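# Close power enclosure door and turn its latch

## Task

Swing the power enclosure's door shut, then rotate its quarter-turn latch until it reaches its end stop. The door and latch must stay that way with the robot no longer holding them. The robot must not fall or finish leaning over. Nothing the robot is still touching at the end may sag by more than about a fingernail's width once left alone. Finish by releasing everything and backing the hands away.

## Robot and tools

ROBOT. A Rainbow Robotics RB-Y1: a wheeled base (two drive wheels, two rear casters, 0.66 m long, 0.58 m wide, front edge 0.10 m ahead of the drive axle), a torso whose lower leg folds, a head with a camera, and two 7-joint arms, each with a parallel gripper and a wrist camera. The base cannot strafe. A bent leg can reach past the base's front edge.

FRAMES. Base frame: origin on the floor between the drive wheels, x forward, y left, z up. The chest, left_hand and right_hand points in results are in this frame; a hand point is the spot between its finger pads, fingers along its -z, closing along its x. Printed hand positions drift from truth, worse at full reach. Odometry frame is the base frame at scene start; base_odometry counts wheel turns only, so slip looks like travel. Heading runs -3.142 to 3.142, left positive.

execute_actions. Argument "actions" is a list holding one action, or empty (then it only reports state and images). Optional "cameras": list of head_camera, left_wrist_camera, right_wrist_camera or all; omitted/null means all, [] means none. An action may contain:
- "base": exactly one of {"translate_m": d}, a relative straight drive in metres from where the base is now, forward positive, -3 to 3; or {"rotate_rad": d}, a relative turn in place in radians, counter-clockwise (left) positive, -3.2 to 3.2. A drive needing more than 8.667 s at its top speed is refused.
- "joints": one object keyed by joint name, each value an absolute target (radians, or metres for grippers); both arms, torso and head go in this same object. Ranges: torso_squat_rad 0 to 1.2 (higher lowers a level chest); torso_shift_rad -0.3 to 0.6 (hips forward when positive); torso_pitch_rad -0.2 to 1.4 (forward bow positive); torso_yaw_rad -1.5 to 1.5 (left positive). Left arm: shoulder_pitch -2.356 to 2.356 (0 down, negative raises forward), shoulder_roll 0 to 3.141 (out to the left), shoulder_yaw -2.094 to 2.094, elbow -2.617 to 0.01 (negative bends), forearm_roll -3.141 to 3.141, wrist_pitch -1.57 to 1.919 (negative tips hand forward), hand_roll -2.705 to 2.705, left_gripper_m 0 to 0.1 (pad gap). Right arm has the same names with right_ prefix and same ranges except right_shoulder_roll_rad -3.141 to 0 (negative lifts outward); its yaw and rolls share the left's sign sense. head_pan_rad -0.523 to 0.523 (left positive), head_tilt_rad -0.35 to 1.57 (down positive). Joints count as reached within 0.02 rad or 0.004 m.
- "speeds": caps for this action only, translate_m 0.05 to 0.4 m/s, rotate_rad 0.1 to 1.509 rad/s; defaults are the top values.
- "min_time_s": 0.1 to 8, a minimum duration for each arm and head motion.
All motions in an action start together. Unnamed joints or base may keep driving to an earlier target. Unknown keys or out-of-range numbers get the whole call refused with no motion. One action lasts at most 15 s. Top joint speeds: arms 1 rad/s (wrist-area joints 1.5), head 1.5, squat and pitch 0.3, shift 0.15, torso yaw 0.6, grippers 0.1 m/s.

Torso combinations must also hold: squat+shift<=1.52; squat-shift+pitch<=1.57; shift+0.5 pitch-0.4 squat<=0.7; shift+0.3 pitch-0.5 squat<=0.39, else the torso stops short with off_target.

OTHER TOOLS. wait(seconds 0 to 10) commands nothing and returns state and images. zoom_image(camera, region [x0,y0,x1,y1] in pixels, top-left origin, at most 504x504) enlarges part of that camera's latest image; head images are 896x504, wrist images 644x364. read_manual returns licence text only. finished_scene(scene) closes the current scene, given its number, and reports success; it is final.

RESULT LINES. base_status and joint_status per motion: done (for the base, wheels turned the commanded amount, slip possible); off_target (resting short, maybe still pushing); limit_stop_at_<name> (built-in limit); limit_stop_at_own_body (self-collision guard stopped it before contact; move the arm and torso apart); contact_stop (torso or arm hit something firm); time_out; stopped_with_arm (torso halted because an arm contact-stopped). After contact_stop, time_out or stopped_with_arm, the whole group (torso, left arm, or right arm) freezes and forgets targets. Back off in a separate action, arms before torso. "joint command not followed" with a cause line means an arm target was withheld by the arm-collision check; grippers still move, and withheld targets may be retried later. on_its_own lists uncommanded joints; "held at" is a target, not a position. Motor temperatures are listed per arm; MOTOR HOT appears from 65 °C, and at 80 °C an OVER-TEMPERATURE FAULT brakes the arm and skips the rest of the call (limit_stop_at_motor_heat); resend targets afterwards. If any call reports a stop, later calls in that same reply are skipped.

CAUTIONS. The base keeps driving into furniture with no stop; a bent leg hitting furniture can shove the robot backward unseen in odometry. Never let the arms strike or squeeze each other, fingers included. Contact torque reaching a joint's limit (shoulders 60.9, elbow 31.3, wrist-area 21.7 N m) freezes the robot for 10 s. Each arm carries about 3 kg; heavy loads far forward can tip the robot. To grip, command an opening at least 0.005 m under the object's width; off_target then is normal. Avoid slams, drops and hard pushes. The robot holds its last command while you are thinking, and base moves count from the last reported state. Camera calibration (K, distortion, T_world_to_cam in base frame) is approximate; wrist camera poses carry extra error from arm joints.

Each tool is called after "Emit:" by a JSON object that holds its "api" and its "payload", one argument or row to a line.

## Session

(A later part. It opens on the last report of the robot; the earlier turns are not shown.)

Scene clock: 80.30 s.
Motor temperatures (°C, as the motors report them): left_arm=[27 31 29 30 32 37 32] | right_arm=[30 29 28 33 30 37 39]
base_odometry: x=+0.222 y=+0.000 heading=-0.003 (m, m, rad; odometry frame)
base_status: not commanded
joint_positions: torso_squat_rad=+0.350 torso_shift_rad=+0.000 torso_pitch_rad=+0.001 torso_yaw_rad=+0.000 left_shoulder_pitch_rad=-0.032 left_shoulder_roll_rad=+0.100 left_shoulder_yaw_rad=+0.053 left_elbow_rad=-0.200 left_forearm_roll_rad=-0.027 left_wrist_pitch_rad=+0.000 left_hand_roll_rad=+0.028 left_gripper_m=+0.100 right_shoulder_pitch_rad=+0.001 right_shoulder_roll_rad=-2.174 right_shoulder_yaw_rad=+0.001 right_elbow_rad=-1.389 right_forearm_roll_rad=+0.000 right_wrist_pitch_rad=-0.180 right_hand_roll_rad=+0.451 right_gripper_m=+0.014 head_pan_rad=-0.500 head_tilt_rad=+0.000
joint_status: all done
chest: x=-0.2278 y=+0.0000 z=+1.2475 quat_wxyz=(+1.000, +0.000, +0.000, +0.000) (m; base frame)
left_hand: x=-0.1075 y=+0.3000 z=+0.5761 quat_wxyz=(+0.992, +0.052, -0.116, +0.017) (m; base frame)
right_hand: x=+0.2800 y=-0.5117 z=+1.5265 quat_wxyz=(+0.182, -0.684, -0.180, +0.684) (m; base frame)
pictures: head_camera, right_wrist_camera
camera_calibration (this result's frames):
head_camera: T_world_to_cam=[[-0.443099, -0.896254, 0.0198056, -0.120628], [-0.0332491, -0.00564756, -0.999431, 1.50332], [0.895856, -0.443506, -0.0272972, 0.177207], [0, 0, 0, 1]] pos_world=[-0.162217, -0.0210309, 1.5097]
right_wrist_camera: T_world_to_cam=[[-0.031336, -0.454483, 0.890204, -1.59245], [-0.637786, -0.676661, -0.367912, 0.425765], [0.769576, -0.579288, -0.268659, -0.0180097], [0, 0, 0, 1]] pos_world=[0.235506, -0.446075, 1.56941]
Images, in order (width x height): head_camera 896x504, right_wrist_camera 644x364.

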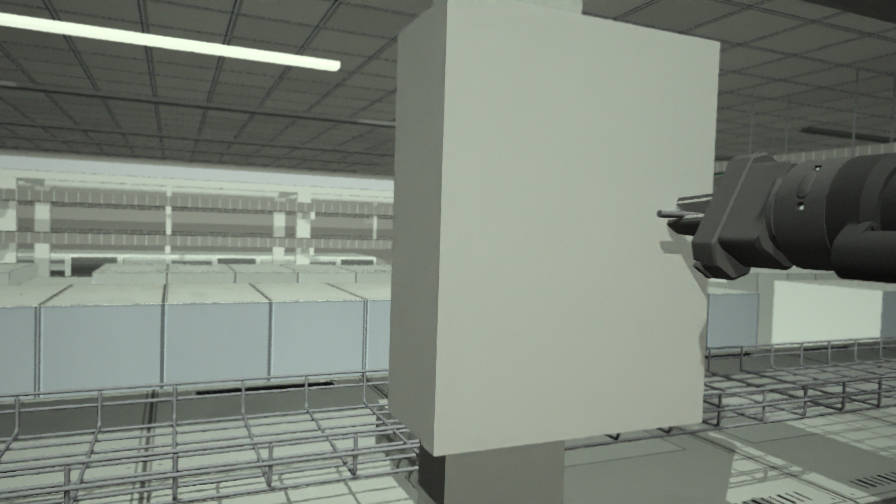

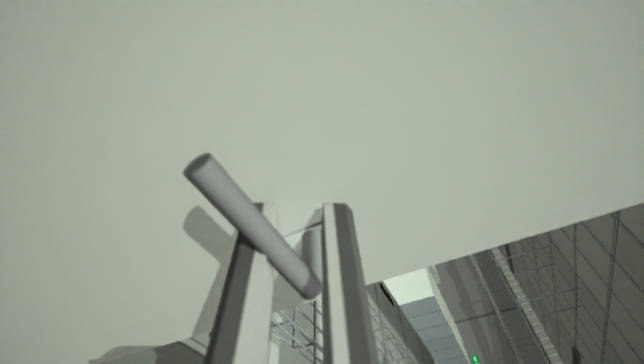

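Emit:
{"api": "execute_actions", "payload": {
  "actions": [
    {"joints":{"right_hand_roll_rad":0.1},"min_time_s":1}
  ],
  "cameras": ["head_camera","right_wrist_camera"]
}}

Scene clock: 83.90 s.
Motor temperatures (°C, as the motors report them): left_arm=[27 31 29 30 32 37 32] | right_arm=[30 29 28 33 30 37 39]
base_odometry: x=+0.222 y=+0.000 heading=-0.003 (m, m, rad; odometry frame)
base_status: not commanded
joint_positions: torso_squat_rad=+0.350 torso_shift_rad=+0.000 torso_pitch_rad=+0.001 torso_yaw_rad=-0.001 left_shoulder_pitch_rad=-0.032 left_shoulder_roll_rad=+0.100 left_shoulder_yaw_rad=+0.053 left_elbow_rad=-0.200 left_forearm_roll_rad=-0.027 left_wrist_pitch_rad=+0.000 left_hand_roll_rad=+0.028 left_gripper_m=+0.100 right_shoulder_pitch_rad=+0.003 right_shoulder_roll_rad=-2.172 right_shoulder_yaw_rad=+0.003 right_elbow_rad=-1.389 right_forearm_roll_rad=+0.001 right_wrist_pitch_rad=-0.180 right_hand_roll_rad=+0.101 right_gripper_m=+0.020 head_pan_rad=-0.500 head_tilt_rad=+0.000
joint_status: all done
chest: x=-0.2278 y=-0.0003 z=+1.2475 quat_wxyz=(+1.000, +0.001, +0.000, +0.000) (m; base frame)
left_hand: x=-0.1074 y=+0.3000 z=+0.5763 quat_wxyz=(+0.992, +0.052, -0.116, +0.017) (m; base frame)
right_hand: x=+0.2801 y=-0.5133 z=+1.5240 quat_wxyz=(+0.300, -0.641, -0.295, +0.642) (m; base frame)
pictures: head_camera, right_wrist_camera
camera_calibration (this result's frames):
head_camera: T_world_to_cam=[[-0.443256, -0.896187, 0.019324, -0.120332], [-0.0332524, -0.00510353, -0.999434, 1.50333], [0.895778, -0.443648, -0.0275382, 0.177355], [0, 0, 0, 1]] pos_world=[-0.16222, -0.0214843, 1.50968]
right_wrist_camera: T_world_to_cam=[[-0.0310768, -0.733158, 0.679348, -1.41272], [-0.640544, -0.507154, -0.576627, 0.829656], [0.767293, -0.453071, -0.453859, 0.327965], [0, 0, 0, 1]] pos_world=[0.235883, -0.46639, 1.58698]
Images, in order (width x height): head_camera 896x504, right_wrist_camera 644x364.

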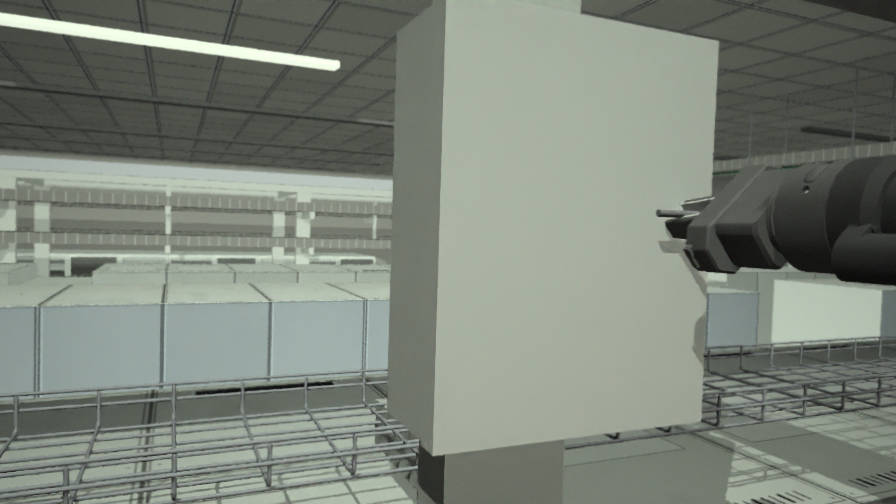

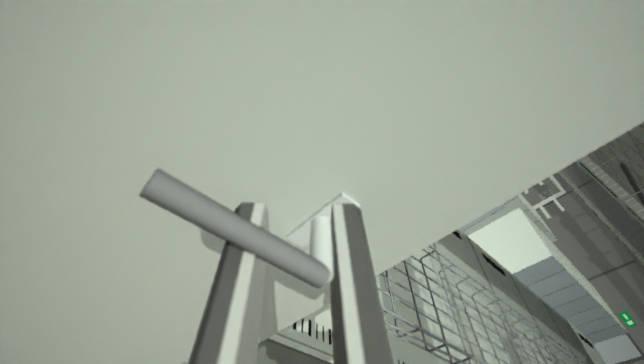

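Emit:
{"api": "execute_actions", "payload": {
  "actions": [
    {"joints":{"right_hand_roll_rad":0.95,"right_gripper_m":0.012,"right_shoulder_roll_rad":-2.19,"right_elbow_rad":-1.425,"right_wrist_pitch_rad":-0.145}}
  ],
  "cameras": ["right_wrist_camera"]
}}

Emit:
{"api": "execute_actions", "payload": {
  "actions": [
    {"base":{"translate_m":0.005},"joints":{"right_gripper_m":0.002}}
  ],
  "cameras": ["right_wrist_camera"]
}}

Emit:
{"api": "execute_actions", "payload": {
  "actions": [
    {"joints":{"right_hand_roll_rad":1.6},"min_time_s":1.2}
  ],
  "cameras": ["head_camera","right_wrist_camera"]
}}

Scene clock: 91.17 s.
Motor temperatures (°C, as the motors report them): left_arm=[27 31 29 30 32 37 32] | right_arm=[30 29 28 32 30 37 39]
base_odometry: x=+0.222 y=+0.000 heading=-0.003 (m, m, rad; odometry frame)
base_status: not commanded
joint_positions: torso_squat_rad=+0.350 torso_shift_rad=+0.000 torso_pitch_rad=+0.000 torso_yaw_rad=-0.001 left_shoulder_pitch_rad=-0.032 left_shoulder_roll_rad=+0.100 left_shoulder_yaw_rad=+0.053 left_elbow_rad=-0.200 left_forearm_roll_rad=-0.027 left_wrist_pitch_rad=+0.000 left_hand_roll_rad=+0.028 left_gripper_m=+0.100 right_shoulder_pitch_rad=+0.004 right_shoulder_roll_rad=-2.175 right_shoulder_yaw_rad=+0.006 right_elbow_rad=-1.394 right_forearm_roll_rad=+0.001 right_wrist_pitch_rad=-0.160 right_hand_roll_rad=+0.459 right_gripper_m=+0.013 head_pan_rad=-0.500 head_tilt_rad=+0.000
joint_status: right_elbow_rad contact_stop (moved -0.005 of -0.036); right_hand_roll_rad contact_stop_at_right_elbow_rad (moved +0.359 of +0.849); the others done
on_its_own: right_elbow_rad is held at -1.396, not at your -1.425, since a contact_stop; right_hand_roll_rad is held at +0.459, not at your +0.950, since a contact_stop
chest: x=-0.2279 y=-0.0003 z=+1.2475 quat_wxyz=(+1.000, +0.000, +0.000, +0.000) (m; base frame)
left_hand: x=-0.1074 y=+0.2999 z=+0.5763 quat_wxyz=(+0.992, +0.052, -0.116, +0.017) (m; base frame)
right_hand: x=+0.2802 y=-0.5160 z=+1.5240 quat_wxyz=(+0.184, -0.686, -0.171, +0.683) (m; base frame)
pictures: right_wrist_camera
camera_calibration (this result's frames):
right_wrist_camera: T_world_to_cam=[[-0.0392007, -0.445272, 0.894537, -1.59179], [-0.648713, -0.669574, -0.361721, 0.419379], [0.760022, -0.594478, -0.262606, -0.0357606], [0, 0, 0, 1]] pos_world=[0.236836, -0.449231, 1.56622]
Images, in order (width x height): right_wrist_camera 644x364.

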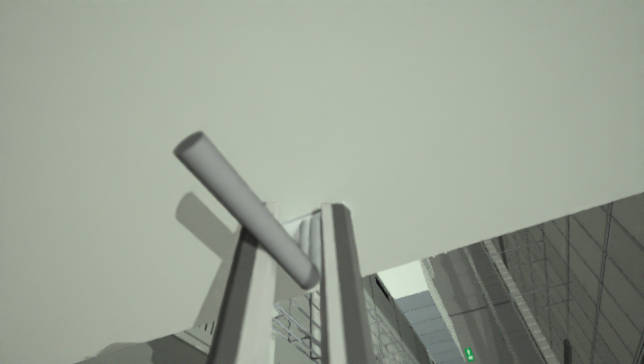

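not run: a stop came earlier in this reply.

not run: a stop came earlier in this reply.

Emit:
{"api": "execute_actions", "payload": {
  "actions": [
    {"base":{"translate_m":-0.008},"joints":{"right_hand_roll_rad":0.95,"right_gripper_m":0.045}}
  ],
  "cameras": []
}}

Emit:
{"api": "execute_actions", "payload": {
  "actions": [
    {"joints":{"right_shoulder_pitch_rad":0,"right_shoulder_yaw_rad":0,"right_shoulder_roll_rad":-2.204,"right_elbow_rad":-1.45,"right_wrist_pitch_rad":-0.12,"right_hand_roll_rad":0.94}}
  ],
  "cameras": ["right_wrist_camera"]
}}

Emit:
{"api": "execute_actions", "payload": {
  "actions": [
    {"base":{"translate_m":0.008},"joints":{"right_gripper_m":0.002}}
  ],
  "cameras": ["right_wrist_camera"]
}}

Emit:
{"api": "execute_actions", "payload": {
  "actions": [
    {"joints":{"right_hand_roll_rad":1.5},"min_time_s":1.2}
  ],
  "cameras": ["head_camera","right_wrist_camera"]
}}

Scene clock: 99.40 s.
Motor temperatures (°C, as the motors report them): left_arm=[27 31 29 30 32 37 32] | right_arm=[30 29 28 32 30 37 39]
base_odometry: x=+0.214 y=+0.000 heading=-0.003 (m, m, rad; odometry frame)
base_status: done
joint_positions: torso_squat_rad=+0.350 torso_shift_rad=+0.000 torso_pitch_rad=+0.001 torso_yaw_rad=+0.000 left_shoulder_pitch_rad=-0.032 left_shoulder_roll_rad=+0.100 left_shoulder_yaw_rad=+0.053 left_elbow_rad=-0.200 left_forearm_roll_rad=-0.027 left_wrist_pitch_rad=+0.000 left_hand_roll_rad=+0.028 left_gripper_m=+0.100 right_shoulder_pitch_rad=+0.004 right_shoulder_roll_rad=-2.175 right_shoulder_yaw_rad=+0.005 right_elbow_rad=-1.396 right_forearm_roll_rad=+0.001 right_wrist_pitch_rad=-0.161 right_hand_roll_rad=+0.950 right_gripper_m=+0.045 head_pan_rad=-0.500 head_tilt_rad=+0.000
joint_status: all done
on_its_own: right_elbow_rad is held at -1.396, not at your -1.425, since a contact_stop
chest: x=-0.2278 y=+0.0001 z=+1.2475 quat_wxyz=(+1.000, +0.000, +0.000, +0.000) (m; base frame)
left_hand: x=-0.1076 y=+0.3000 z=+0.5761 quat_wxyz=(+0.992, +0.052, -0.116, +0.017) (m; base frame)
right_hand: x=+0.2807 y=-0.5138 z=+1.5241 quat_wxyz=(+0.011, -0.707, +0.000, +0.708) (m; base frame)
pictures: none
No camera images: the call's "cameras" was empty. Leave "cameras" out to get every camera's image.

Scene clock: 100.60 s.
Motor temperatures (°C, as the motors report them): left_arm=[27 31 29 30 32 37 32] | right_arm=[30 29 28 32 30 37 39]
base_odometry: x=+0.214 y=+0.000 heading=-0.003 (m, m, rad; odometry frame)
base_status: not commanded
joint_positions: torso_squat_rad=+0.350 torso_shift_rad=+0.000 torso_pitch_rad=+0.001 torso_yaw_rad=+0.000 left_shoulder_pitch_rad=-0.032 left_shoulder_roll_rad=+0.100 left_shoulder_yaw_rad=+0.053 left_elbow_rad=-0.200 left_forearm_roll_rad=-0.027 left_wrist_pitch_rad=+0.000 left_hand_roll_rad=+0.028 left_gripper_m=+0.100 right_shoulder_pitch_rad=+0.000 right_shoulder_roll_rad=-2.204 right_shoulder_yaw_rad=+0.000 right_elbow_rad=-1.450 right_forearm_roll_rad=+0.001 right_wrist_pitch_rad=-0.120 right_hand_roll_rad=+0.940 right_gripper_m=+0.045 head_pan_rad=-0.500 head_tilt_rad=+0.000
joint_status: all done
chest: x=-0.2278 y=+0.0002 z=+1.2475 quat_wxyz=(+1.000, +0.000, +0.000, +0.000) (m; base frame)
left_hand: x=-0.1076 y=+0.3000 z=+0.5760 quat_wxyz=(+0.992, +0.051, -0.116, +0.017) (m; base frame)
right_hand: x=+0.2841 y=-0.4926 z=+1.5268 quat_wxyz=(+0.000, -0.707, +0.001, +0.707) (m; base frame)
pictures: right_wrist_camera
camera_calibration (this result's frames):
right_wrist_camera: T_world_to_cam=[[-0.0301144, 0.0480754, 0.99839, -1.5018], [-0.636572, -0.771009, 0.0179254, -0.194534], [0.770629, -0.635008, 0.0538219, -0.530188], [0, 0, 0, 1]] pos_world=[0.239518, -0.414461, 1.5314]
Images, in order (width x height): right_wrist_camera 644x364.

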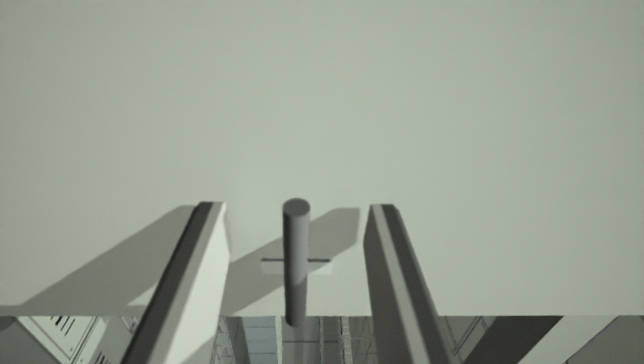

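Scene clock: 101.50 s.
Motor temperatures (°C, as the motors report them): left_arm=[27 31 29 30 32 37 32] | right_arm=[30 29 28 32 30 36 39]
base_odometry: x=+0.222 y=+0.000 heading=-0.004 (m, m, rad; odometry frame)
base_status: done
joint_positions: torso_squat_rad=+0.350 torso_shift_rad=+0.000 torso_pitch_rad=+0.000 torso_yaw_rad=-0.001 left_shoulder_pitch_rad=-0.032 left_shoulder_roll_rad=+0.100 left_shoulder_yaw_rad=+0.053 left_elbow_rad=-0.200 left_forearm_roll_rad=-0.027 left_wrist_pitch_rad=+0.000 left_hand_roll_rad=+0.028 left_gripper_m=+0.100 right_shoulder_pitch_rad=+0.000 right_shoulder_roll_rad=-2.204 right_shoulder_yaw_rad=+0.000 right_elbow_rad=-1.450 right_forearm_roll_rad=+0.001 right_wrist_pitch_rad=-0.120 right_hand_roll_rad=+0.940 right_gripper_m=+0.005 head_pan_rad=-0.500 head_tilt_rad=+0.000
joint_status: all done
chest: x=-0.2280 y=+0.0002 z=+1.2475 quat_wxyz=(+1.000, +0.000, +0.000, +0.000) (m; base frame)
left_hand: x=-0.1074 y=+0.3000 z=+0.5761 quat_wxyz=(+0.992, +0.051, -0.116, +0.017) (m; base frame)
right_hand: x=+0.2839 y=-0.4925 z=+1.5267 quat_wxyz=(-0.001, -0.707, +0.001, +0.707) (m; base frame)
pictures: right_wrist_camera
camera_calibration (this result's frames):
right_wrist_camera: T_world_to_cam=[[-0.0299263, 0.0480059, 0.998399, -1.50183], [-0.636291, -0.771239, 0.018011, -0.194921], [0.770868, -0.634733, 0.0536261, -0.529567], [0, 0, 0, 1]] pos_world=[0.239255, -0.414368, 1.53133]
Images, in order (width x height): right_wrist_camera 644x364.

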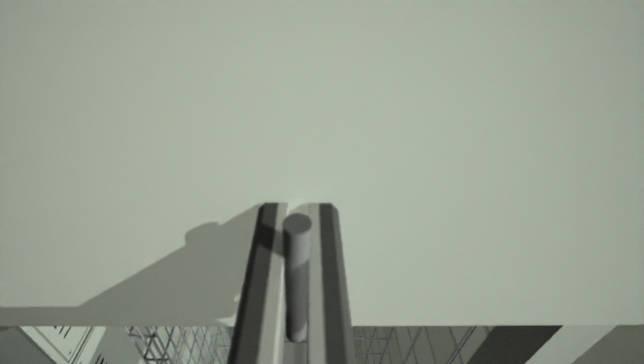

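Scene clock: 103.00 s.
Motor temperatures (°C, as the motors report them): left_arm=[27 31 29 30 32 37 32] | right_arm=[30 29 28 32 30 37 39]
base_odometry: x=+0.222 y=+0.000 heading=-0.004 (m, m, rad; odometry frame)
base_status: not commanded
joint_positions: torso_squat_rad=+0.350 torso_shift_rad=+0.000 torso_pitch_rad=+0.000 torso_yaw_rad=-0.001 left_shoulder_pitch_rad=-0.032 left_shoulder_roll_rad=+0.100 left_shoulder_yaw_rad=+0.053 left_elbow_rad=-0.200 left_forearm_roll_rad=-0.027 left_wrist_pitch_rad=+0.000 left_hand_roll_rad=+0.028 left_gripper_m=+0.100 right_shoulder_pitch_rad=+0.002 right_shoulder_roll_rad=-2.202 right_shoulder_yaw_rad=+0.001 right_elbow_rad=-1.452 right_forearm_roll_rad=+0.000 right_wrist_pitch_rad=-0.121 right_hand_roll_rad=+1.499 right_gripper_m=+0.013 head_pan_rad=-0.500 head_tilt_rad=+0.000
joint_status: all done
chest: x=-0.2281 y=+0.0002 z=+1.2475 quat_wxyz=(+1.000, +0.000, +0.000, +0.000) (m; base frame)
left_hand: x=-0.1074 y=+0.3000 z=+0.5761 quat_wxyz=(+0.992, +0.052, -0.116, +0.017) (m; base frame)
right_hand: x=+0.2840 y=-0.4925 z=+1.5244 quat_wxyz=(-0.196, -0.678, +0.195, +0.681) (m; base frame)
pictures: head_camera, right_wrist_camera
camera_calibration (this result's frames):
head_camera: T_world_to_cam=[[-0.443165, -0.896223, 0.0197291, -0.120561], [-0.0328372, -0.00576401, -0.999444, 1.50341], [0.895838, -0.443566, -0.0268751, 0.177013], [0, 0, 0, 1]] pos_world=[-0.162636, -0.0208663, 1.50971]
right_wrist_camera: T_world_to_cam=[[-0.0271131, 0.568265, 0.822399, -0.975834], [-0.633172, -0.646386, 0.425768, -0.755726], [0.773536, -0.509176, 0.377335, -0.961873], [0, 0, 0, 1]] pos_world=[0.239081, -0.423721, 1.48724]
Images, in order (width x height): head_camera 896x504, right_wrist_camera 644x364.

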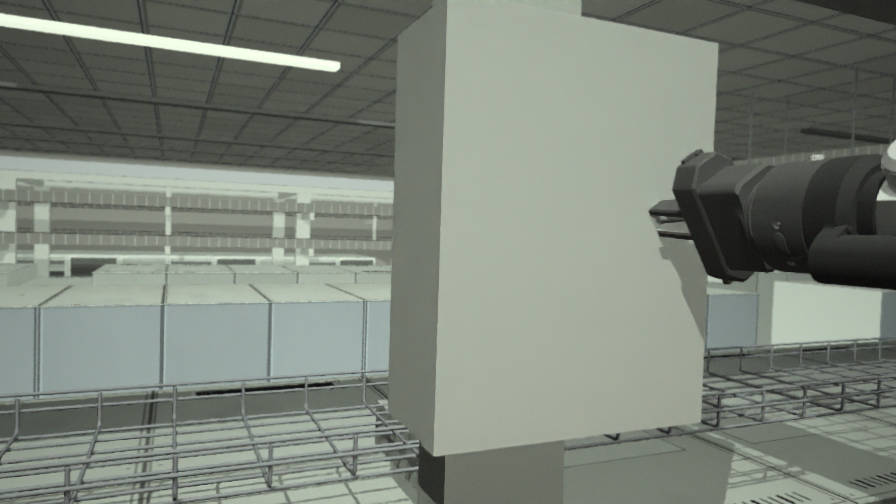

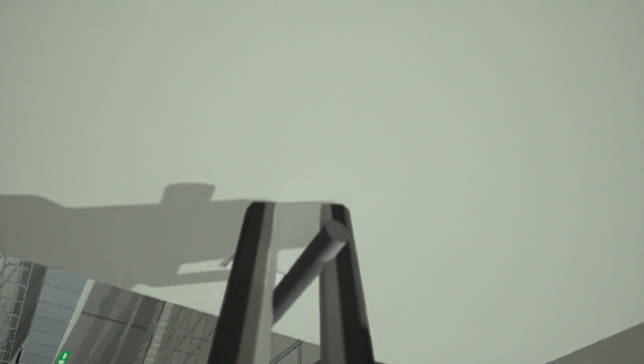

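Emit:
{"api": "execute_actions", "payload": {
  "actions": [
    {"joints":{"torso_squat_rad":0.40}}
  ],
  "cameras": ["head_camera","right_wrist_camera"]
}}

Scene clock: 106.33 s.
Motor temperatures (°C, as the motors report them): left_arm=[27 31 29 30 32 37 32] | right_arm=[30 29 28 33 30 37 39]
base_odometry: x=+0.222 y=+0.000 heading=-0.004 (m, m, rad; odometry frame)
base_status: not commanded
joint_positions: torso_squat_rad=+0.400 torso_shift_rad=+0.000 torso_pitch_rad=+0.000 torso_yaw_rad=-0.001 left_shoulder_pitch_rad=-0.032 left_shoulder_roll_rad=+0.100 left_shoulder_yaw_rad=+0.053 left_elbow_rad=-0.200 left_forearm_roll_rad=-0.027 left_wrist_pitch_rad=+0.000 left_hand_roll_rad=+0.028 left_gripper_m=+0.100 right_shoulder_pitch_rad=-0.002 right_shoulder_roll_rad=-2.204 right_shoulder_yaw_rad=-0.001 right_elbow_rad=-1.447 right_forearm_roll_rad=+0.000 right_wrist_pitch_rad=-0.119 right_hand_roll_rad=+1.499 right_gripper_m=+0.010 head_pan_rad=-0.500 head_tilt_rad=+0.000
joint_status: all done
chest: x=-0.2284 y=+0.0002 z=+1.2347 quat_wxyz=(+1.000, +0.000, +0.000, +0.000) (m; base frame)
left_hand: x=-0.1072 y=+0.2999 z=+0.5633 quat_wxyz=(+0.992, +0.051, -0.116, +0.017) (m; base frame)
right_hand: x=+0.2828 y=-0.4928 z=+1.5176 quat_wxyz=(-0.194, -0.681, +0.198, +0.677) (m; base frame)
pictures: head_camera, right_wrist_camera
camera_calibration (this result's frames):
head_camera: T_world_to_cam=[[-0.443178, -0.896218, 0.019645, -0.12027], [-0.0321589, -0.00600569, -0.999465, 1.49077], [0.895857, -0.443573, -0.0261598, 0.176075], [0, 0, 0, 1]] pos_world=[-0.163097, -0.0207332, 1.49694]
right_wrist_camera: T_world_to_cam=[[-0.0347122, 0.570589, 0.820502, -0.963907], [-0.640196, -0.64313, 0.420158, -0.741739], [0.767427, -0.510698, 0.387613, -0.973212], [0, 0, 0, 1]] pos_world=[0.238551, -0.424057, 1.47976]
Images, in order (width x height): head_camera 896x504, right_wrist_camera 644x364.

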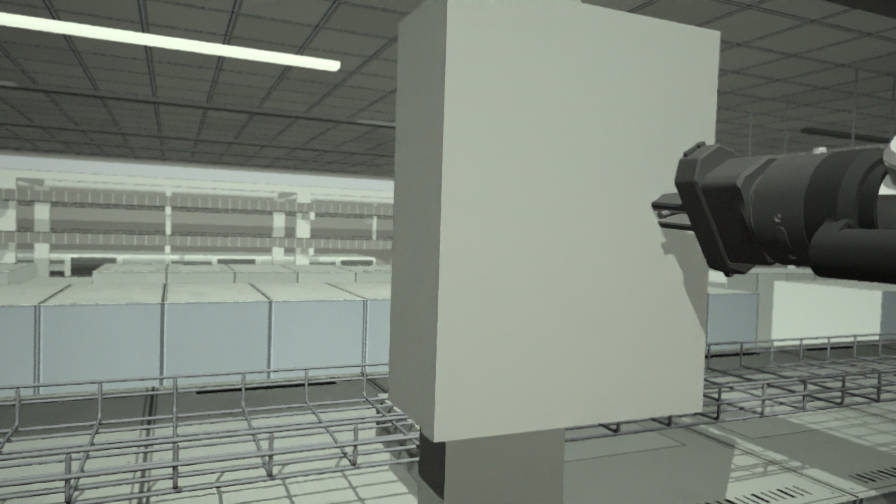

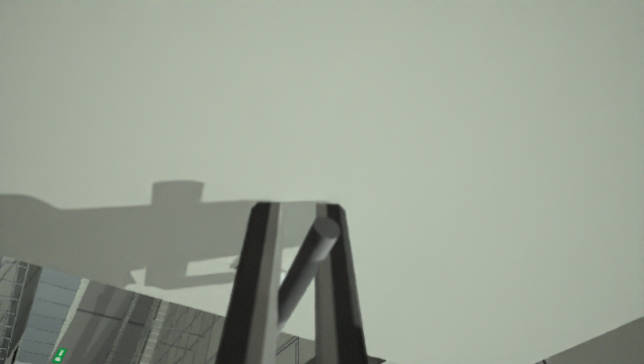

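Emit:
{"api": "execute_actions", "payload": {
  "actions": [
    {"base":{"translate_m":0.003},"joints":{"torso_squat_rad":0.425,"right_hand_roll_rad":1.7}}
  ],
  "cameras": ["head_camera","right_wrist_camera"]
}}

Scene clock: 112.10 s.
Motor temperatures (°C, as the motors report them): left_arm=[27 31 29 30 32 37 32] | right_arm=[30 29 28 33 30 37 39]
base_odometry: x=+0.225 y=+0.000 heading=-0.004 (m, m, rad; odometry frame)
base_status: done
joint_positions: torso_squat_rad=+0.425 torso_shift_rad=-0.001 torso_pitch_rad=-0.001 torso_yaw_rad=-0.001 left_shoulder_pitch_rad=-0.032 left_shoulder_roll_rad=+0.100 left_shoulder_yaw_rad=+0.053 left_elbow_rad=-0.200 left_forearm_roll_rad=-0.027 left_wrist_pitch_rad=+0.000 left_hand_roll_rad=+0.028 left_gripper_m=+0.100 right_shoulder_pitch_rad=-0.003 right_shoulder_roll_rad=-2.204 right_shoulder_yaw_rad=-0.001 right_elbow_rad=-1.445 right_forearm_roll_rad=+0.000 right_wrist_pitch_rad=-0.118 right_hand_roll_rad=+1.699 right_gripper_m=+0.010 head_pan_rad=-0.500 head_tilt_rad=+0.000
joint_status: all done
chest: x=-0.2287 y=+0.0001 z=+1.2276 quat_wxyz=(+1.000, +0.000, -0.001, +0.000) (m; base frame)
left_hand: x=-0.1072 y=+0.2999 z=+0.5564 quat_wxyz=(+0.992, +0.051, -0.117, +0.017) (m; base frame)
right_hand: x=+0.2820 y=-0.4937 z=+1.5118 quat_wxyz=(-0.260, -0.659, +0.266, +0.654) (m; base frame)
pictures: head_camera, right_wrist_camera
camera_calibration (this result's frames):
head_camera: T_world_to_cam=[[-0.443376, -0.896127, 0.019335, -0.120013], [-0.0315963, -0.00593212, -0.999483, 1.48388], [0.895779, -0.443758, -0.0256842, 0.175548], [0, 0, 0, 1]] pos_world=[-0.163578, -0.0208437, 1.48994]
right_wrist_camera: T_world_to_cam=[[-0.0338249, 0.72232, 0.690731, -0.687805], [-0.643272, -0.544673, 0.538082, -0.869151], [0.76489, -0.426128, 0.483072, -1.07266], [0, 0, 0, 1]] pos_world=[0.238103, -0.433679, 1.46093]
Images, in order (width x height): head_camera 896x504, right_wrist_camera 644x364.

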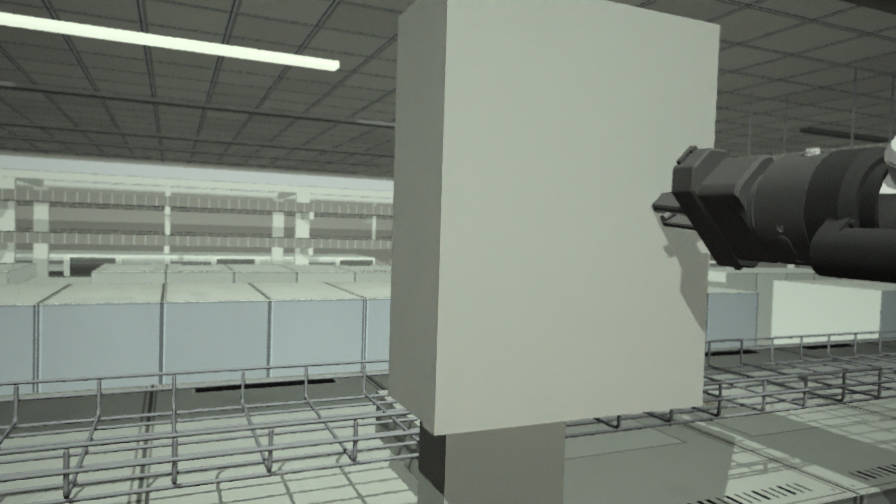

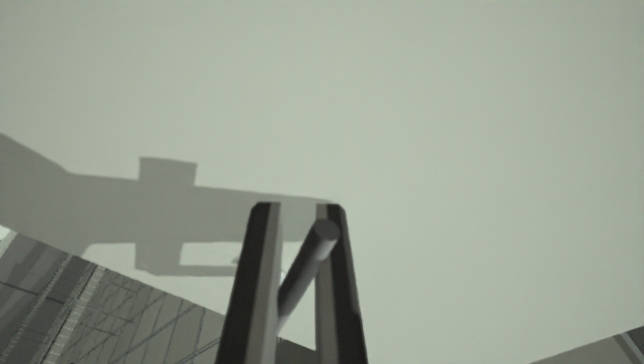

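Emit:
{"api": "execute_actions", "payload": {
  "actions": [
    {"base":{"translate_m":-0.005},"joints":{"torso_squat_rad":0.46,"right_hand_roll_rad":2.2,"right_shoulder_roll_rad":-2.185,"right_elbow_rad":-1.41,"right_wrist_pitch_rad":-0.16},"min_time_s":1}
  ],
  "cameras": ["right_wrist_camera"]
}}

Emit:
{"api": "execute_actions", "payload": {
  "actions": [
    {"joints":{"torso_squat_rad":0.47,"right_hand_roll_rad":2.7,"right_shoulder_roll_rad":-2.159,"right_elbow_rad":-1.36,"right_wrist_pitch_rad":-0.21},"min_time_s":1}
  ],
  "cameras": ["head_camera","right_wrist_camera"]
}}

Scene clock: 117.53 s.
Motor temperatures (°C, as the motors report them): left_arm=[27 31 29 30 32 37 32] | right_arm=[30 29 28 33 30 38 39]
base_odometry: x=+0.220 y=+0.000 heading=-0.003 (m, m, rad; odometry frame)
base_status: done
joint_positions: torso_squat_rad=+0.435 torso_shift_rad=+0.000 torso_pitch_rad=-0.001 torso_yaw_rad=+0.000 left_shoulder_pitch_rad=-0.032 left_shoulder_roll_rad=+0.100 left_shoulder_yaw_rad=+0.053 left_elbow_rad=-0.200 left_forearm_roll_rad=-0.027 left_wrist_pitch_rad=+0.000 left_hand_roll_rad=+0.028 left_gripper_m=+0.100 right_shoulder_pitch_rad=-0.006 right_shoulder_roll_rad=-2.203 right_shoulder_yaw_rad=-0.003 right_elbow_rad=-1.437 right_forearm_roll_rad=-0.001 right_wrist_pitch_rad=-0.121 right_hand_roll_rad=+1.720 right_gripper_m=+0.010 head_pan_rad=-0.500 head_tilt_rad=+0.000
joint_status: torso_squat_rad stopped_with_arm (moved +0.010 of +0.035); right_elbow_rad contact_stop_at_right_wrist_pitch_rad (moved +0.009 of +0.035); right_wrist_pitch_rad contact_stop (moved -0.003 of -0.042); right_hand_roll_rad contact_stop_at_right_wrist_pitch_rad (moved +0.020 of +0.501); the others done
on_its_own: torso_squat_rad is held at +0.435, not at your +0.460, since it stopped_with_arm; right_elbow_rad is held at -1.437, not at your -1.410, since a contact_stop; right_wrist_pitch_rad is held at -0.121, not at your -0.160, since a contact_stop; right_hand_roll_rad is held at +1.720, not at your +2.200, since a contact_stop
chest: x=-0.2284 y=+0.0001 z=+1.2247 quat_wxyz=(+1.000, +0.000, +0.000, +0.000) (m; base frame)
left_hand: x=-0.1073 y=+0.2999 z=+0.5534 quat_wxyz=(+0.992, +0.051, -0.116, +0.017) (m; base frame)
right_hand: x=+0.2818 y=-0.4956 z=+1.5126 quat_wxyz=(-0.264, -0.658, +0.274, +0.649) (m; base frame)
pictures: right_wrist_camera
camera_calibration (this result's frames):
right_wrist_camera: T_world_to_cam=[[-0.0369082, 0.735109, 0.676944, -0.658992], [-0.648512, -0.533008, 0.543447, -0.87161], [0.760309, -0.418949, 0.496399, -1.08899], [0, 0, 0, 1]] pos_world=[0.238399, -0.436377, 1.46035]
Images, in order (width x height): right_wrist_camera 644x364.

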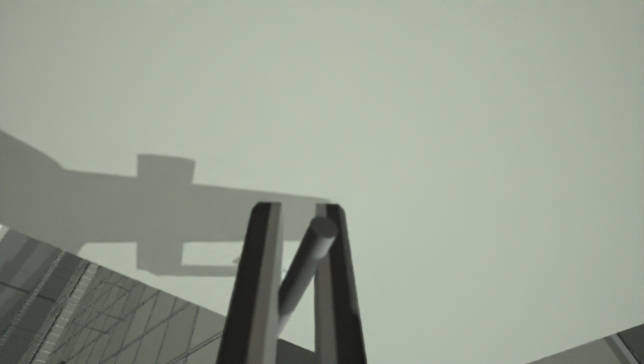

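not run: a stop came earlier in this reply.

Emit:
{"api": "execute_actions", "payload": {
  "actions": [
    {"joints":{"right_hand_roll_rad":2.15,"right_shoulder_pitch_rad":-0.006,"right_shoulder_yaw_rad":0,"right_forearm_roll_rad":0,"right_shoulder_roll_rad":-2.2,"right_elbow_rad":-1.41,"right_wrist_pitch_rad":-0.15},"min_time_s":1.5}
  ],
  "cameras": ["right_wrist_camera"]
}}

Scene clock: 122.43 s.
Motor temperatures (°C, as the motors report them): left_arm=[27 31 29 30 32 37 32] | right_arm=[30 29 28 33 30 38 39]
base_odometry: x=+0.220 y=+0.000 heading=-0.003 (m, m, rad; odometry frame)
base_status: not commanded
joint_positions: torso_squat_rad=+0.435 torso_shift_rad=+0.000 torso_pitch_rad=+0.000 torso_yaw_rad=+0.000 left_shoulder_pitch_rad=-0.032 left_shoulder_roll_rad=+0.100 left_shoulder_yaw_rad=+0.053 left_elbow_rad=-0.200 left_forearm_roll_rad=-0.027 left_wrist_pitch_rad=+0.000 left_hand_roll_rad=+0.028 left_gripper_m=+0.100 right_shoulder_pitch_rad=-0.002 right_shoulder_roll_rad=-2.198 right_shoulder_yaw_rad=+0.002 right_elbow_rad=-1.415 right_forearm_roll_rad=-0.001 right_wrist_pitch_rad=-0.152 right_hand_roll_rad=+2.149 right_gripper_m=+0.012 head_pan_rad=-0.500 head_tilt_rad=+0.000
joint_status: all done
on_its_own: torso_squat_rad is held at +0.435, not at your +0.460, since it stopped_with_arm
chest: x=-0.2281 y=+0.0001 z=+1.2247 quat_wxyz=(+1.000, +0.000, +0.000, +0.000) (m; base frame)
left_hand: x=-0.1075 y=+0.3001 z=+0.5534 quat_wxyz=(+0.992, +0.052, -0.116, +0.017) (m; base frame)
right_hand: x=+0.2813 y=-0.5014 z=+1.5086 quat_wxyz=(-0.399, -0.583, +0.402, +0.583) (m; base frame)
pictures: right_wrist_camera
camera_calibration (this result's frames):
right_wrist_camera: T_world_to_cam=[[-0.0283406, 0.948622, 0.31514, -0.00150406], [-0.638336, -0.259787, 0.724595, -1.012], [0.769236, -0.18063, 0.612902, -1.1478], [0, 0, 0, 1]] pos_world=[0.236892, -0.468805, 1.43725]
Images, in order (width x height): right_wrist_camera 644x364.

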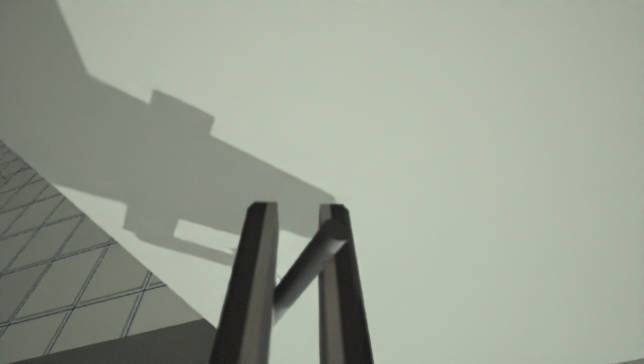

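Emit:
{"api": "execute_actions", "payload": {
  "actions": [
    {"joints":{"right_hand_roll_rad":2.45,"right_shoulder_pitch_rad":0,"right_shoulder_roll_rad":-2.165,"right_elbow_rad":-1.39,"right_wrist_pitch_rad":-0.18},"min_time_s":1.5}
  ],
  "cameras": ["right_wrist_camera"]
}}

Emit:
{"api": "execute_actions", "payload": {
  "actions": [
    {"joints":{"right_hand_roll_rad":2.7,"right_shoulder_roll_rad":-2.14,"right_elbow_rad":-1.35,"right_wrist_pitch_rad":-0.22},"min_time_s":1.5}
  ],
  "cameras": ["head_camera","right_wrist_camera"]
}}

Scene clock: 128.43 s.
Motor temperatures (°C, as the motors report them): left_arm=[27 31 29 30 32 37 32] | right_arm=[30 29 28 34 30 39 39]
base_odometry: x=+0.220 y=+0.000 heading=-0.003 (m, m, rad; odometry frame)
base_status: not commanded
joint_positions: torso_squat_rad=+0.435 torso_shift_rad=+0.000 torso_pitch_rad=+0.001 torso_yaw_rad=+0.000 left_shoulder_pitch_rad=-0.032 left_shoulder_roll_rad=+0.100 left_shoulder_yaw_rad=+0.053 left_elbow_rad=-0.200 left_forearm_roll_rad=-0.027 left_wrist_pitch_rad=+0.000 left_hand_roll_rad=+0.028 left_gripper_m=+0.100 right_shoulder_pitch_rad=+0.000 right_shoulder_roll_rad=-2.165 right_shoulder_yaw_rad=+0.000 right_elbow_rad=-1.393 right_forearm_roll_rad=-0.001 right_wrist_pitch_rad=-0.181 right_hand_roll_rad=+2.449 right_gripper_m=+0.011 head_pan_rad=-0.500 head_tilt_rad=+0.000
joint_status: all done
on_its_own: torso_squat_rad is held at +0.435, not at your +0.460, since it stopped_with_arm
chest: x=-0.2277 y=+0.0003 z=+1.2247 quat_wxyz=(+1.000, +0.000, +0.000, +0.000) (m; base frame)
left_hand: x=-0.1076 y=+0.3001 z=+0.5532 quat_wxyz=(+0.992, +0.051, -0.116, +0.017) (m; base frame)
right_hand: x=+0.2807 y=-0.5104 z=+1.5011 quat_wxyz=(-0.476, -0.524, +0.474, +0.524) (m; base frame)
pictures: right_wrist_camera
camera_calibration (this result's frames):
right_wrist_camera: T_world_to_cam=[[-0.0334755, 0.998044, 0.0528064, 0.429793], [-0.633507, -0.062055, 0.771245, -0.979798], [0.773013, -0.00763543, 0.634344, -1.08936], [0, 0, 0, 1]] pos_world=[0.235767, -0.498071, 1.424]
Images, in order (width x height): right_wrist_camera 644x364.

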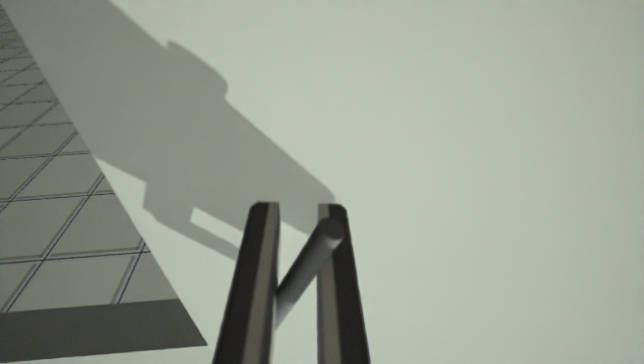

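Scene clock: 130.80 s.
Motor temperatures (°C, as the motors report them): left_arm=[27 31 29 30 32 37 32] | right_arm=[30 29 28 34 30 39 39]
base_odometry: x=+0.220 y=+0.000 heading=-0.003 (m, m, rad; odometry frame)
base_status: not commanded
joint_positions: torso_squat_rad=+0.435 torso_shift_rad=+0.001 torso_pitch_rad=+0.001 torso_yaw_rad=+0.000 left_shoulder_pitch_rad=-0.032 left_shoulder_roll_rad=+0.100 left_shoulder_yaw_rad=+0.053 left_elbow_rad=-0.200 left_forearm_roll_rad=-0.027 left_wrist_pitch_rad=+0.000 left_hand_roll_rad=+0.028 left_gripper_m=+0.100 right_shoulder_pitch_rad=+0.000 right_shoulder_roll_rad=-2.145 right_shoulder_yaw_rad=-0.003 right_elbow_rad=-1.364 right_forearm_roll_rad=-0.001 right_wrist_pitch_rad=-0.219 right_hand_roll_rad=+2.691 right_gripper_m=+0.011 head_pan_rad=-0.500 head_tilt_rad=+0.000
joint_status: right_elbow_rad contact_stop (moved +0.029 of +0.043); the others done
on_its_own: torso_squat_rad is held at +0.435, not at your +0.460, since it stopped_with_arm
chest: x=-0.2272 y=+0.0005 z=+1.2248 quat_wxyz=(+1.000, +0.000, +0.001, +0.000) (m; base frame)
left_hand: x=-0.1077 y=+0.3000 z=+0.5531 quat_wxyz=(+0.992, +0.051, -0.115, +0.018) (m; base frame)
right_hand: x=+0.2793 y=-0.5171 z=+1.4991 quat_wxyz=(-0.534, -0.470, +0.525, +0.466) (m; base frame)
pictures: head_camera, right_wrist_camera
camera_calibration (this result's frames):
head_camera: T_world_to_cam=[[-0.442215, -0.896666, 0.0208742, -0.120594], [-0.0340276, -0.00648415, -0.9994, 1.48041], [0.896264, -0.44266, -0.027644, 0.176745], [0, 0, 0, 1]] pos_world=[-0.161364, -0.0202957, 1.48693]
right_wrist_camera: T_world_to_cam=[[-0.0443594, 0.984932, -0.167157, 0.762506], [-0.632667, 0.101797, 0.767704, -0.889724], [0.773152, 0.13981, 0.618618, -0.987243], [0, 0, 0, 1]] pos_world=[0.234214, -0.522419, 1.42123]
Images, in order (width x height): head_camera 896x504, right_wrist_camera 644x364.

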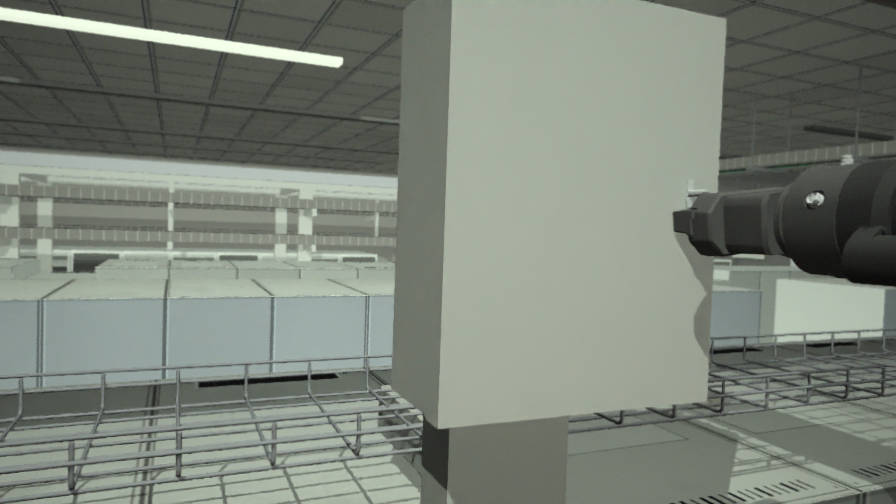

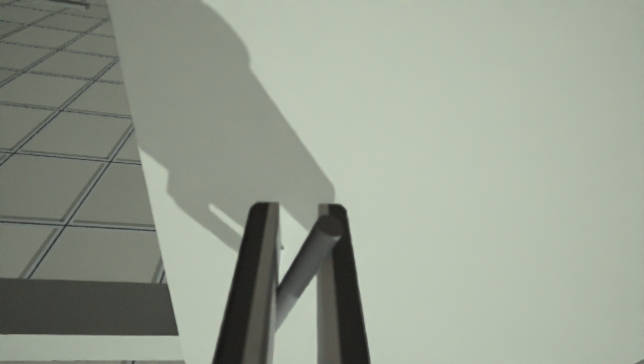

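Emit:
{"api": "execute_actions", "payload": {
  "actions": [
    {"joints":{"right_gripper_m":0.03}}
  ],
  "cameras": []
}}

Emit:
{"api": "execute_actions", "payload": {
  "actions": [
    {"joints":{"right_hand_roll_rad":2.6,"right_shoulder_yaw_rad":0,"right_shoulder_roll_rad":-2.14,"right_elbow_rad":-1.36,"right_wrist_pitch_rad":-0.21,"torso_squat_rad":0.47}}
  ],
  "cameras": ["head_camera","right_wrist_camera"]
}}

Scene clock: 135.47 s.
Motor temperatures (°C, as the motors report them): left_arm=[27 31 29 30 32 37 32] | right_arm=[30 29 28 34 30 39 39]
base_odometry: x=+0.220 y=+0.000 heading=-0.004 (m, m, rad; odometry frame)
base_status: not commanded
joint_positions: torso_squat_rad=+0.435 torso_shift_rad=+0.000 torso_pitch_rad=-0.001 torso_yaw_rad=+0.000 left_shoulder_pitch_rad=-0.032 left_shoulder_roll_rad=+0.100 left_shoulder_yaw_rad=+0.053 left_elbow_rad=-0.200 left_forearm_roll_rad=-0.027 left_wrist_pitch_rad=+0.000 left_hand_roll_rad=+0.028 left_gripper_m=+0.100 right_shoulder_pitch_rad=+0.000 right_shoulder_roll_rad=-2.145 right_shoulder_yaw_rad=-0.002 right_elbow_rad=-1.363 right_forearm_roll_rad=-0.001 right_wrist_pitch_rad=-0.219 right_hand_roll_rad=+2.691 right_gripper_m=+0.030 head_pan_rad=-0.500 head_tilt_rad=+0.000
joint_status: all done
on_its_own: torso_squat_rad is held at +0.435, not at your +0.460, since it stopped_with_arm
chest: x=-0.2285 y=+0.0003 z=+1.2247 quat_wxyz=(+1.000, +0.000, +0.000, +0.000) (m; base frame)
left_hand: x=-0.1074 y=+0.2999 z=+0.5533 quat_wxyz=(+0.992, +0.051, -0.116, +0.017) (m; base frame)
right_hand: x=+0.2769 y=-0.5187 z=+1.4997 quat_wxyz=(-0.533, -0.470, +0.526, +0.466) (m; base frame)
pictures: none
No camera images: the call's "cameras" was empty. Leave "cameras" out to get every camera's image.

Scene clock: 136.23 s.
Motor temperatures (°C, as the motors report them): left_arm=[27 31 29 30 32 37 32] | right_arm=[30 29 28 34 30 38 39]
base_odometry: x=+0.220 y=+0.000 heading=-0.004 (m, m, rad; odometry frame)
base_status: not commanded
joint_positions: torso_squat_rad=+0.470 torso_shift_rad=-0.001 torso_pitch_rad=-0.001 torso_yaw_rad=+0.000 left_shoulder_pitch_rad=-0.032 left_shoulder_roll_rad=+0.100 left_shoulder_yaw_rad=+0.053 left_elbow_rad=-0.200 left_forearm_roll_rad=-0.027 left_wrist_pitch_rad=+0.000 left_hand_roll_rad=+0.028 left_gripper_m=+0.100 right_shoulder_pitch_rad=+0.000 right_shoulder_roll_rad=-2.140 right_shoulder_yaw_rad=-0.001 right_elbow_rad=-1.360 right_forearm_roll_rad=-0.001 right_wrist_pitch_rad=-0.210 right_hand_roll_rad=+2.600 right_gripper_m=+0.030 head_pan_rad=-0.500 head_tilt_rad=+0.000
joint_status: all done
chest: x=-0.2287 y=+0.0003 z=+1.2140 quat_wxyz=(+1.000, +0.000, -0.001, +0.000) (m; base frame)
left_hand: x=-0.1073 y=+0.2999 z=+0.5427 quat_wxyz=(+0.992, +0.051, -0.117, +0.017) (m; base frame)
right_hand: x=+0.2761 y=-0.5228 z=+1.4894 quat_wxyz=(-0.506, -0.494, +0.508, +0.493) (m; base frame)
pictures: head_camera, right_wrist_camera
camera_calibration (this result's frames):
head_camera: T_world_to_cam=[[-0.443123, -0.89625, 0.019431, -0.119705], [-0.0314404, -0.00612452, -0.999487, 1.47033], [0.895909, -0.443507, -0.0254645, 0.175058], [0, 0, 0, 1]] pos_world=[-0.163653, -0.020641, 1.47636]
right_wrist_camera: T_world_to_cam=[[-0.0301767, 0.996903, -0.0726163, 0.627966], [-0.637571, 0.0367533, 0.769514, -0.919091], [0.7698, 0.0695195, 0.634488, -1.03746], [0, 0, 0, 1]] pos_world=[0.231603, -0.520118, 1.41111]
Images, in order (width x height): head_camera 896x504, right_wrist_camera 644x364.

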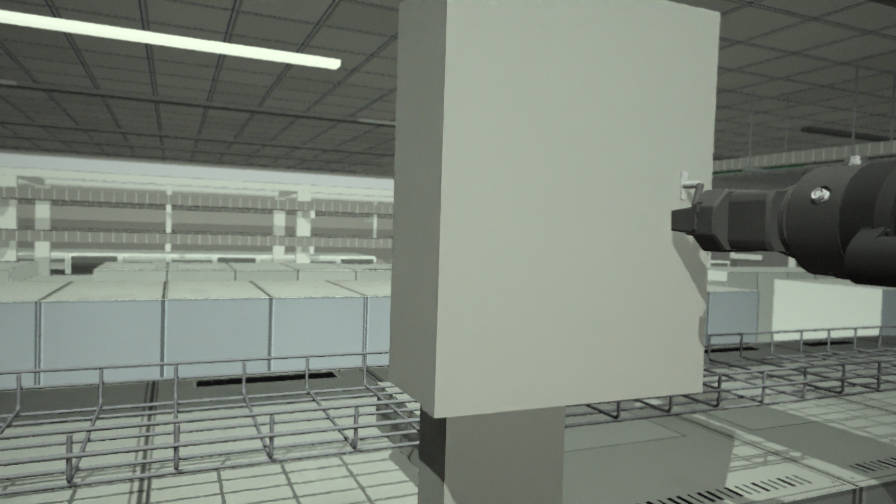

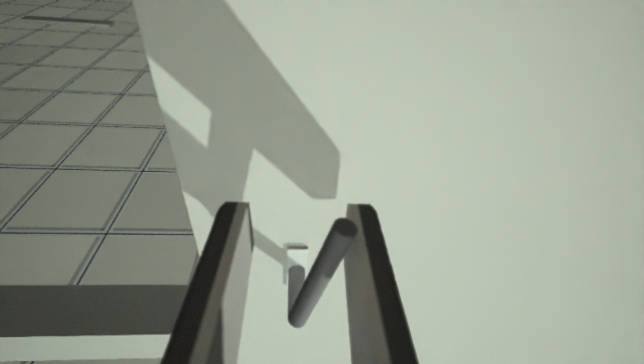

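Emit:
{"api": "execute_actions", "payload": {
  "actions": [
    {"joints":{"right_shoulder_roll_rad":-2.122,"right_elbow_rad":-1.29,"right_wrist_pitch_rad":-0.28},"min_time_s":1.5}
  ],
  "cameras": ["right_wrist_camera"]
}}

Scene clock: 143.17 s.
Motor temperatures (°C, as the motors report them): left_arm=[27 31 29 30 32 37 32] | right_arm=[30 29 28 34 30 38 39]
base_odometry: x=+0.220 y=+0.000 heading=-0.003 (m, m, rad; odometry frame)
base_status: not commanded
joint_positions: torso_squat_rad=+0.470 torso_shift_rad=+0.000 torso_pitch_rad=+0.000 torso_yaw_rad=+0.000 left_shoulder_pitch_rad=-0.032 left_shoulder_roll_rad=+0.100 left_shoulder_yaw_rad=+0.053 left_elbow_rad=-0.200 left_forearm_roll_rad=-0.027 left_wrist_pitch_rad=+0.000 left_hand_roll_rad=+0.028 left_gripper_m=+0.100 right_shoulder_pitch_rad=-0.001 right_shoulder_roll_rad=-2.133 right_shoulder_yaw_rad=-0.003 right_elbow_rad=-1.329 right_forearm_roll_rad=-0.001 right_wrist_pitch_rad=-0.256 right_hand_roll_rad=+2.600 right_gripper_m=+0.031 head_pan_rad=-0.500 head_tilt_rad=+0.000
joint_status: right_elbow_rad contact_stop (moved +0.031 of +0.070); right_wrist_pitch_rad contact_stop_at_right_elbow_rad (moved -0.046 of -0.070); the others done
on_its_own: right_elbow_rad is held at -1.326, not at your -1.290, since a contact_stop; right_wrist_pitch_rad is held at -0.254, not at your -0.280, since a contact_stop
chest: x=-0.2282 y=+0.0007 z=+1.2140 quat_wxyz=(+1.000, +0.000, +0.000, +0.000) (m; base frame)
left_hand: x=-0.1076 y=+0.3000 z=+0.5424 quat_wxyz=(+0.992, +0.051, -0.116, +0.018) (m; base frame)
right_hand: x=+0.2745 y=-0.5260 z=+1.4907 quat_wxyz=(-0.509, -0.498, +0.501, +0.492) (m; base frame)
pictures: right_wrist_camera
camera_calibration (this result's frames):
right_wrist_camera: T_world_to_cam=[[-0.0450882, 0.996818, -0.0657379, 0.625007], [-0.633282, 0.0223723, 0.773597, -0.935816], [0.772606, 0.0765107, 0.630258, -1.02758], [0, 0, 0, 1]] pos_world=[0.229459, -0.523461, 1.41267]
Images, in order (width x height): right_wrist_camera 644x364.

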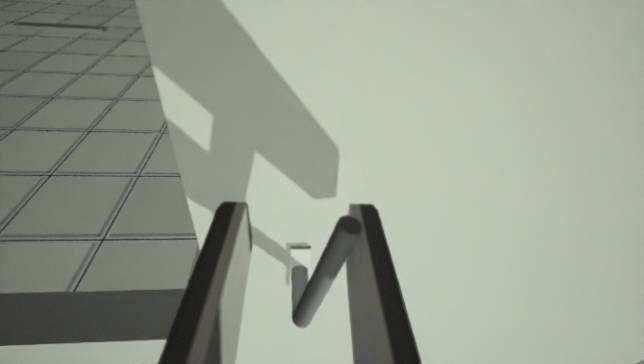

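Emit:
{"api": "execute_actions", "payload": {
  "actions": [
    {"base":{"translate_m":0.005},"joints":{"right_gripper_m":0.018}}
  ],
  "cameras": ["right_wrist_camera"]
}}

Scene clock: 152.90 s.
Motor temperatures (°C, as the motors report them): left_arm=[27 31 29 30 32 37 32] | right_arm=[30 29 28 35 30 39 39]
base_odometry: x=+0.225 y=+0.000 heading=-0.004 (m, m, rad; odometry frame)
base_status: done
joint_positions: torso_squat_rad=+0.470 torso_shift_rad=-0.001 torso_pitch_rad=-0.001 torso_yaw_rad=+0.000 left_shoulder_pitch_rad=-0.032 left_shoulder_roll_rad=+0.100 left_shoulder_yaw_rad=+0.053 left_elbow_rad=-0.200 left_forearm_roll_rad=-0.027 left_wrist_pitch_rad=+0.000 left_hand_roll_rad=+0.028 left_gripper_m=+0.100 right_shoulder_pitch_rad=-0.001 right_shoulder_roll_rad=-2.133 right_shoulder_yaw_rad=-0.003 right_elbow_rad=-1.332 right_forearm_roll_rad=-0.001 right_wrist_pitch_rad=-0.258 right_hand_roll_rad=+2.600 right_gripper_m=+0.021 head_pan_rad=-0.500 head_tilt_rad=+0.000
joint_status: all done
on_its_own: right_elbow_rad is held at -1.326, not at your -1.290, since a contact_stop; right_wrist_pitch_rad is held at -0.254, not at your -0.280, since a contact_stop
chest: x=-0.2289 y=+0.0010 z=+1.2140 quat_wxyz=(+1.000, -0.001, -0.001, +0.000) (m; base frame)
left_hand: x=-0.1074 y=+0.3000 z=+0.5424 quat_wxyz=(+0.992, +0.051, -0.117, +0.017) (m; base frame)
right_hand: x=+0.2736 y=-0.5239 z=+1.4903 quat_wxyz=(-0.511, -0.498, +0.499, +0.491) (m; base frame)
pictures: right_wrist_camera
camera_calibration (this result's frames):
right_wrist_camera: T_world_to_cam=[[-0.0498046, 0.996571, -0.0660664, 0.624436], [-0.631867, 0.0197879, 0.774824, -0.939644], [0.773475, 0.080335, 0.628715, -1.02279], [0, 0, 0, 1]] pos_world=[0.228473, -0.521536, 1.41236]
Images, in order (width x height): right_wrist_camera 644x364.

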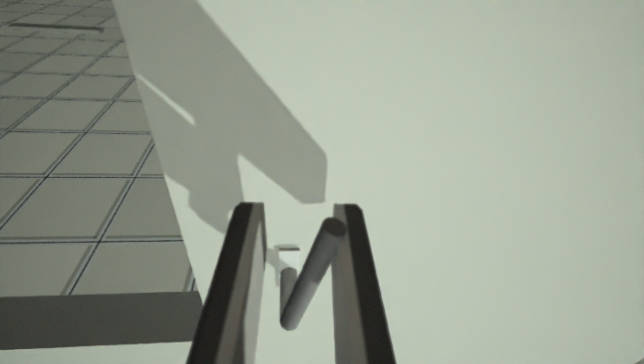

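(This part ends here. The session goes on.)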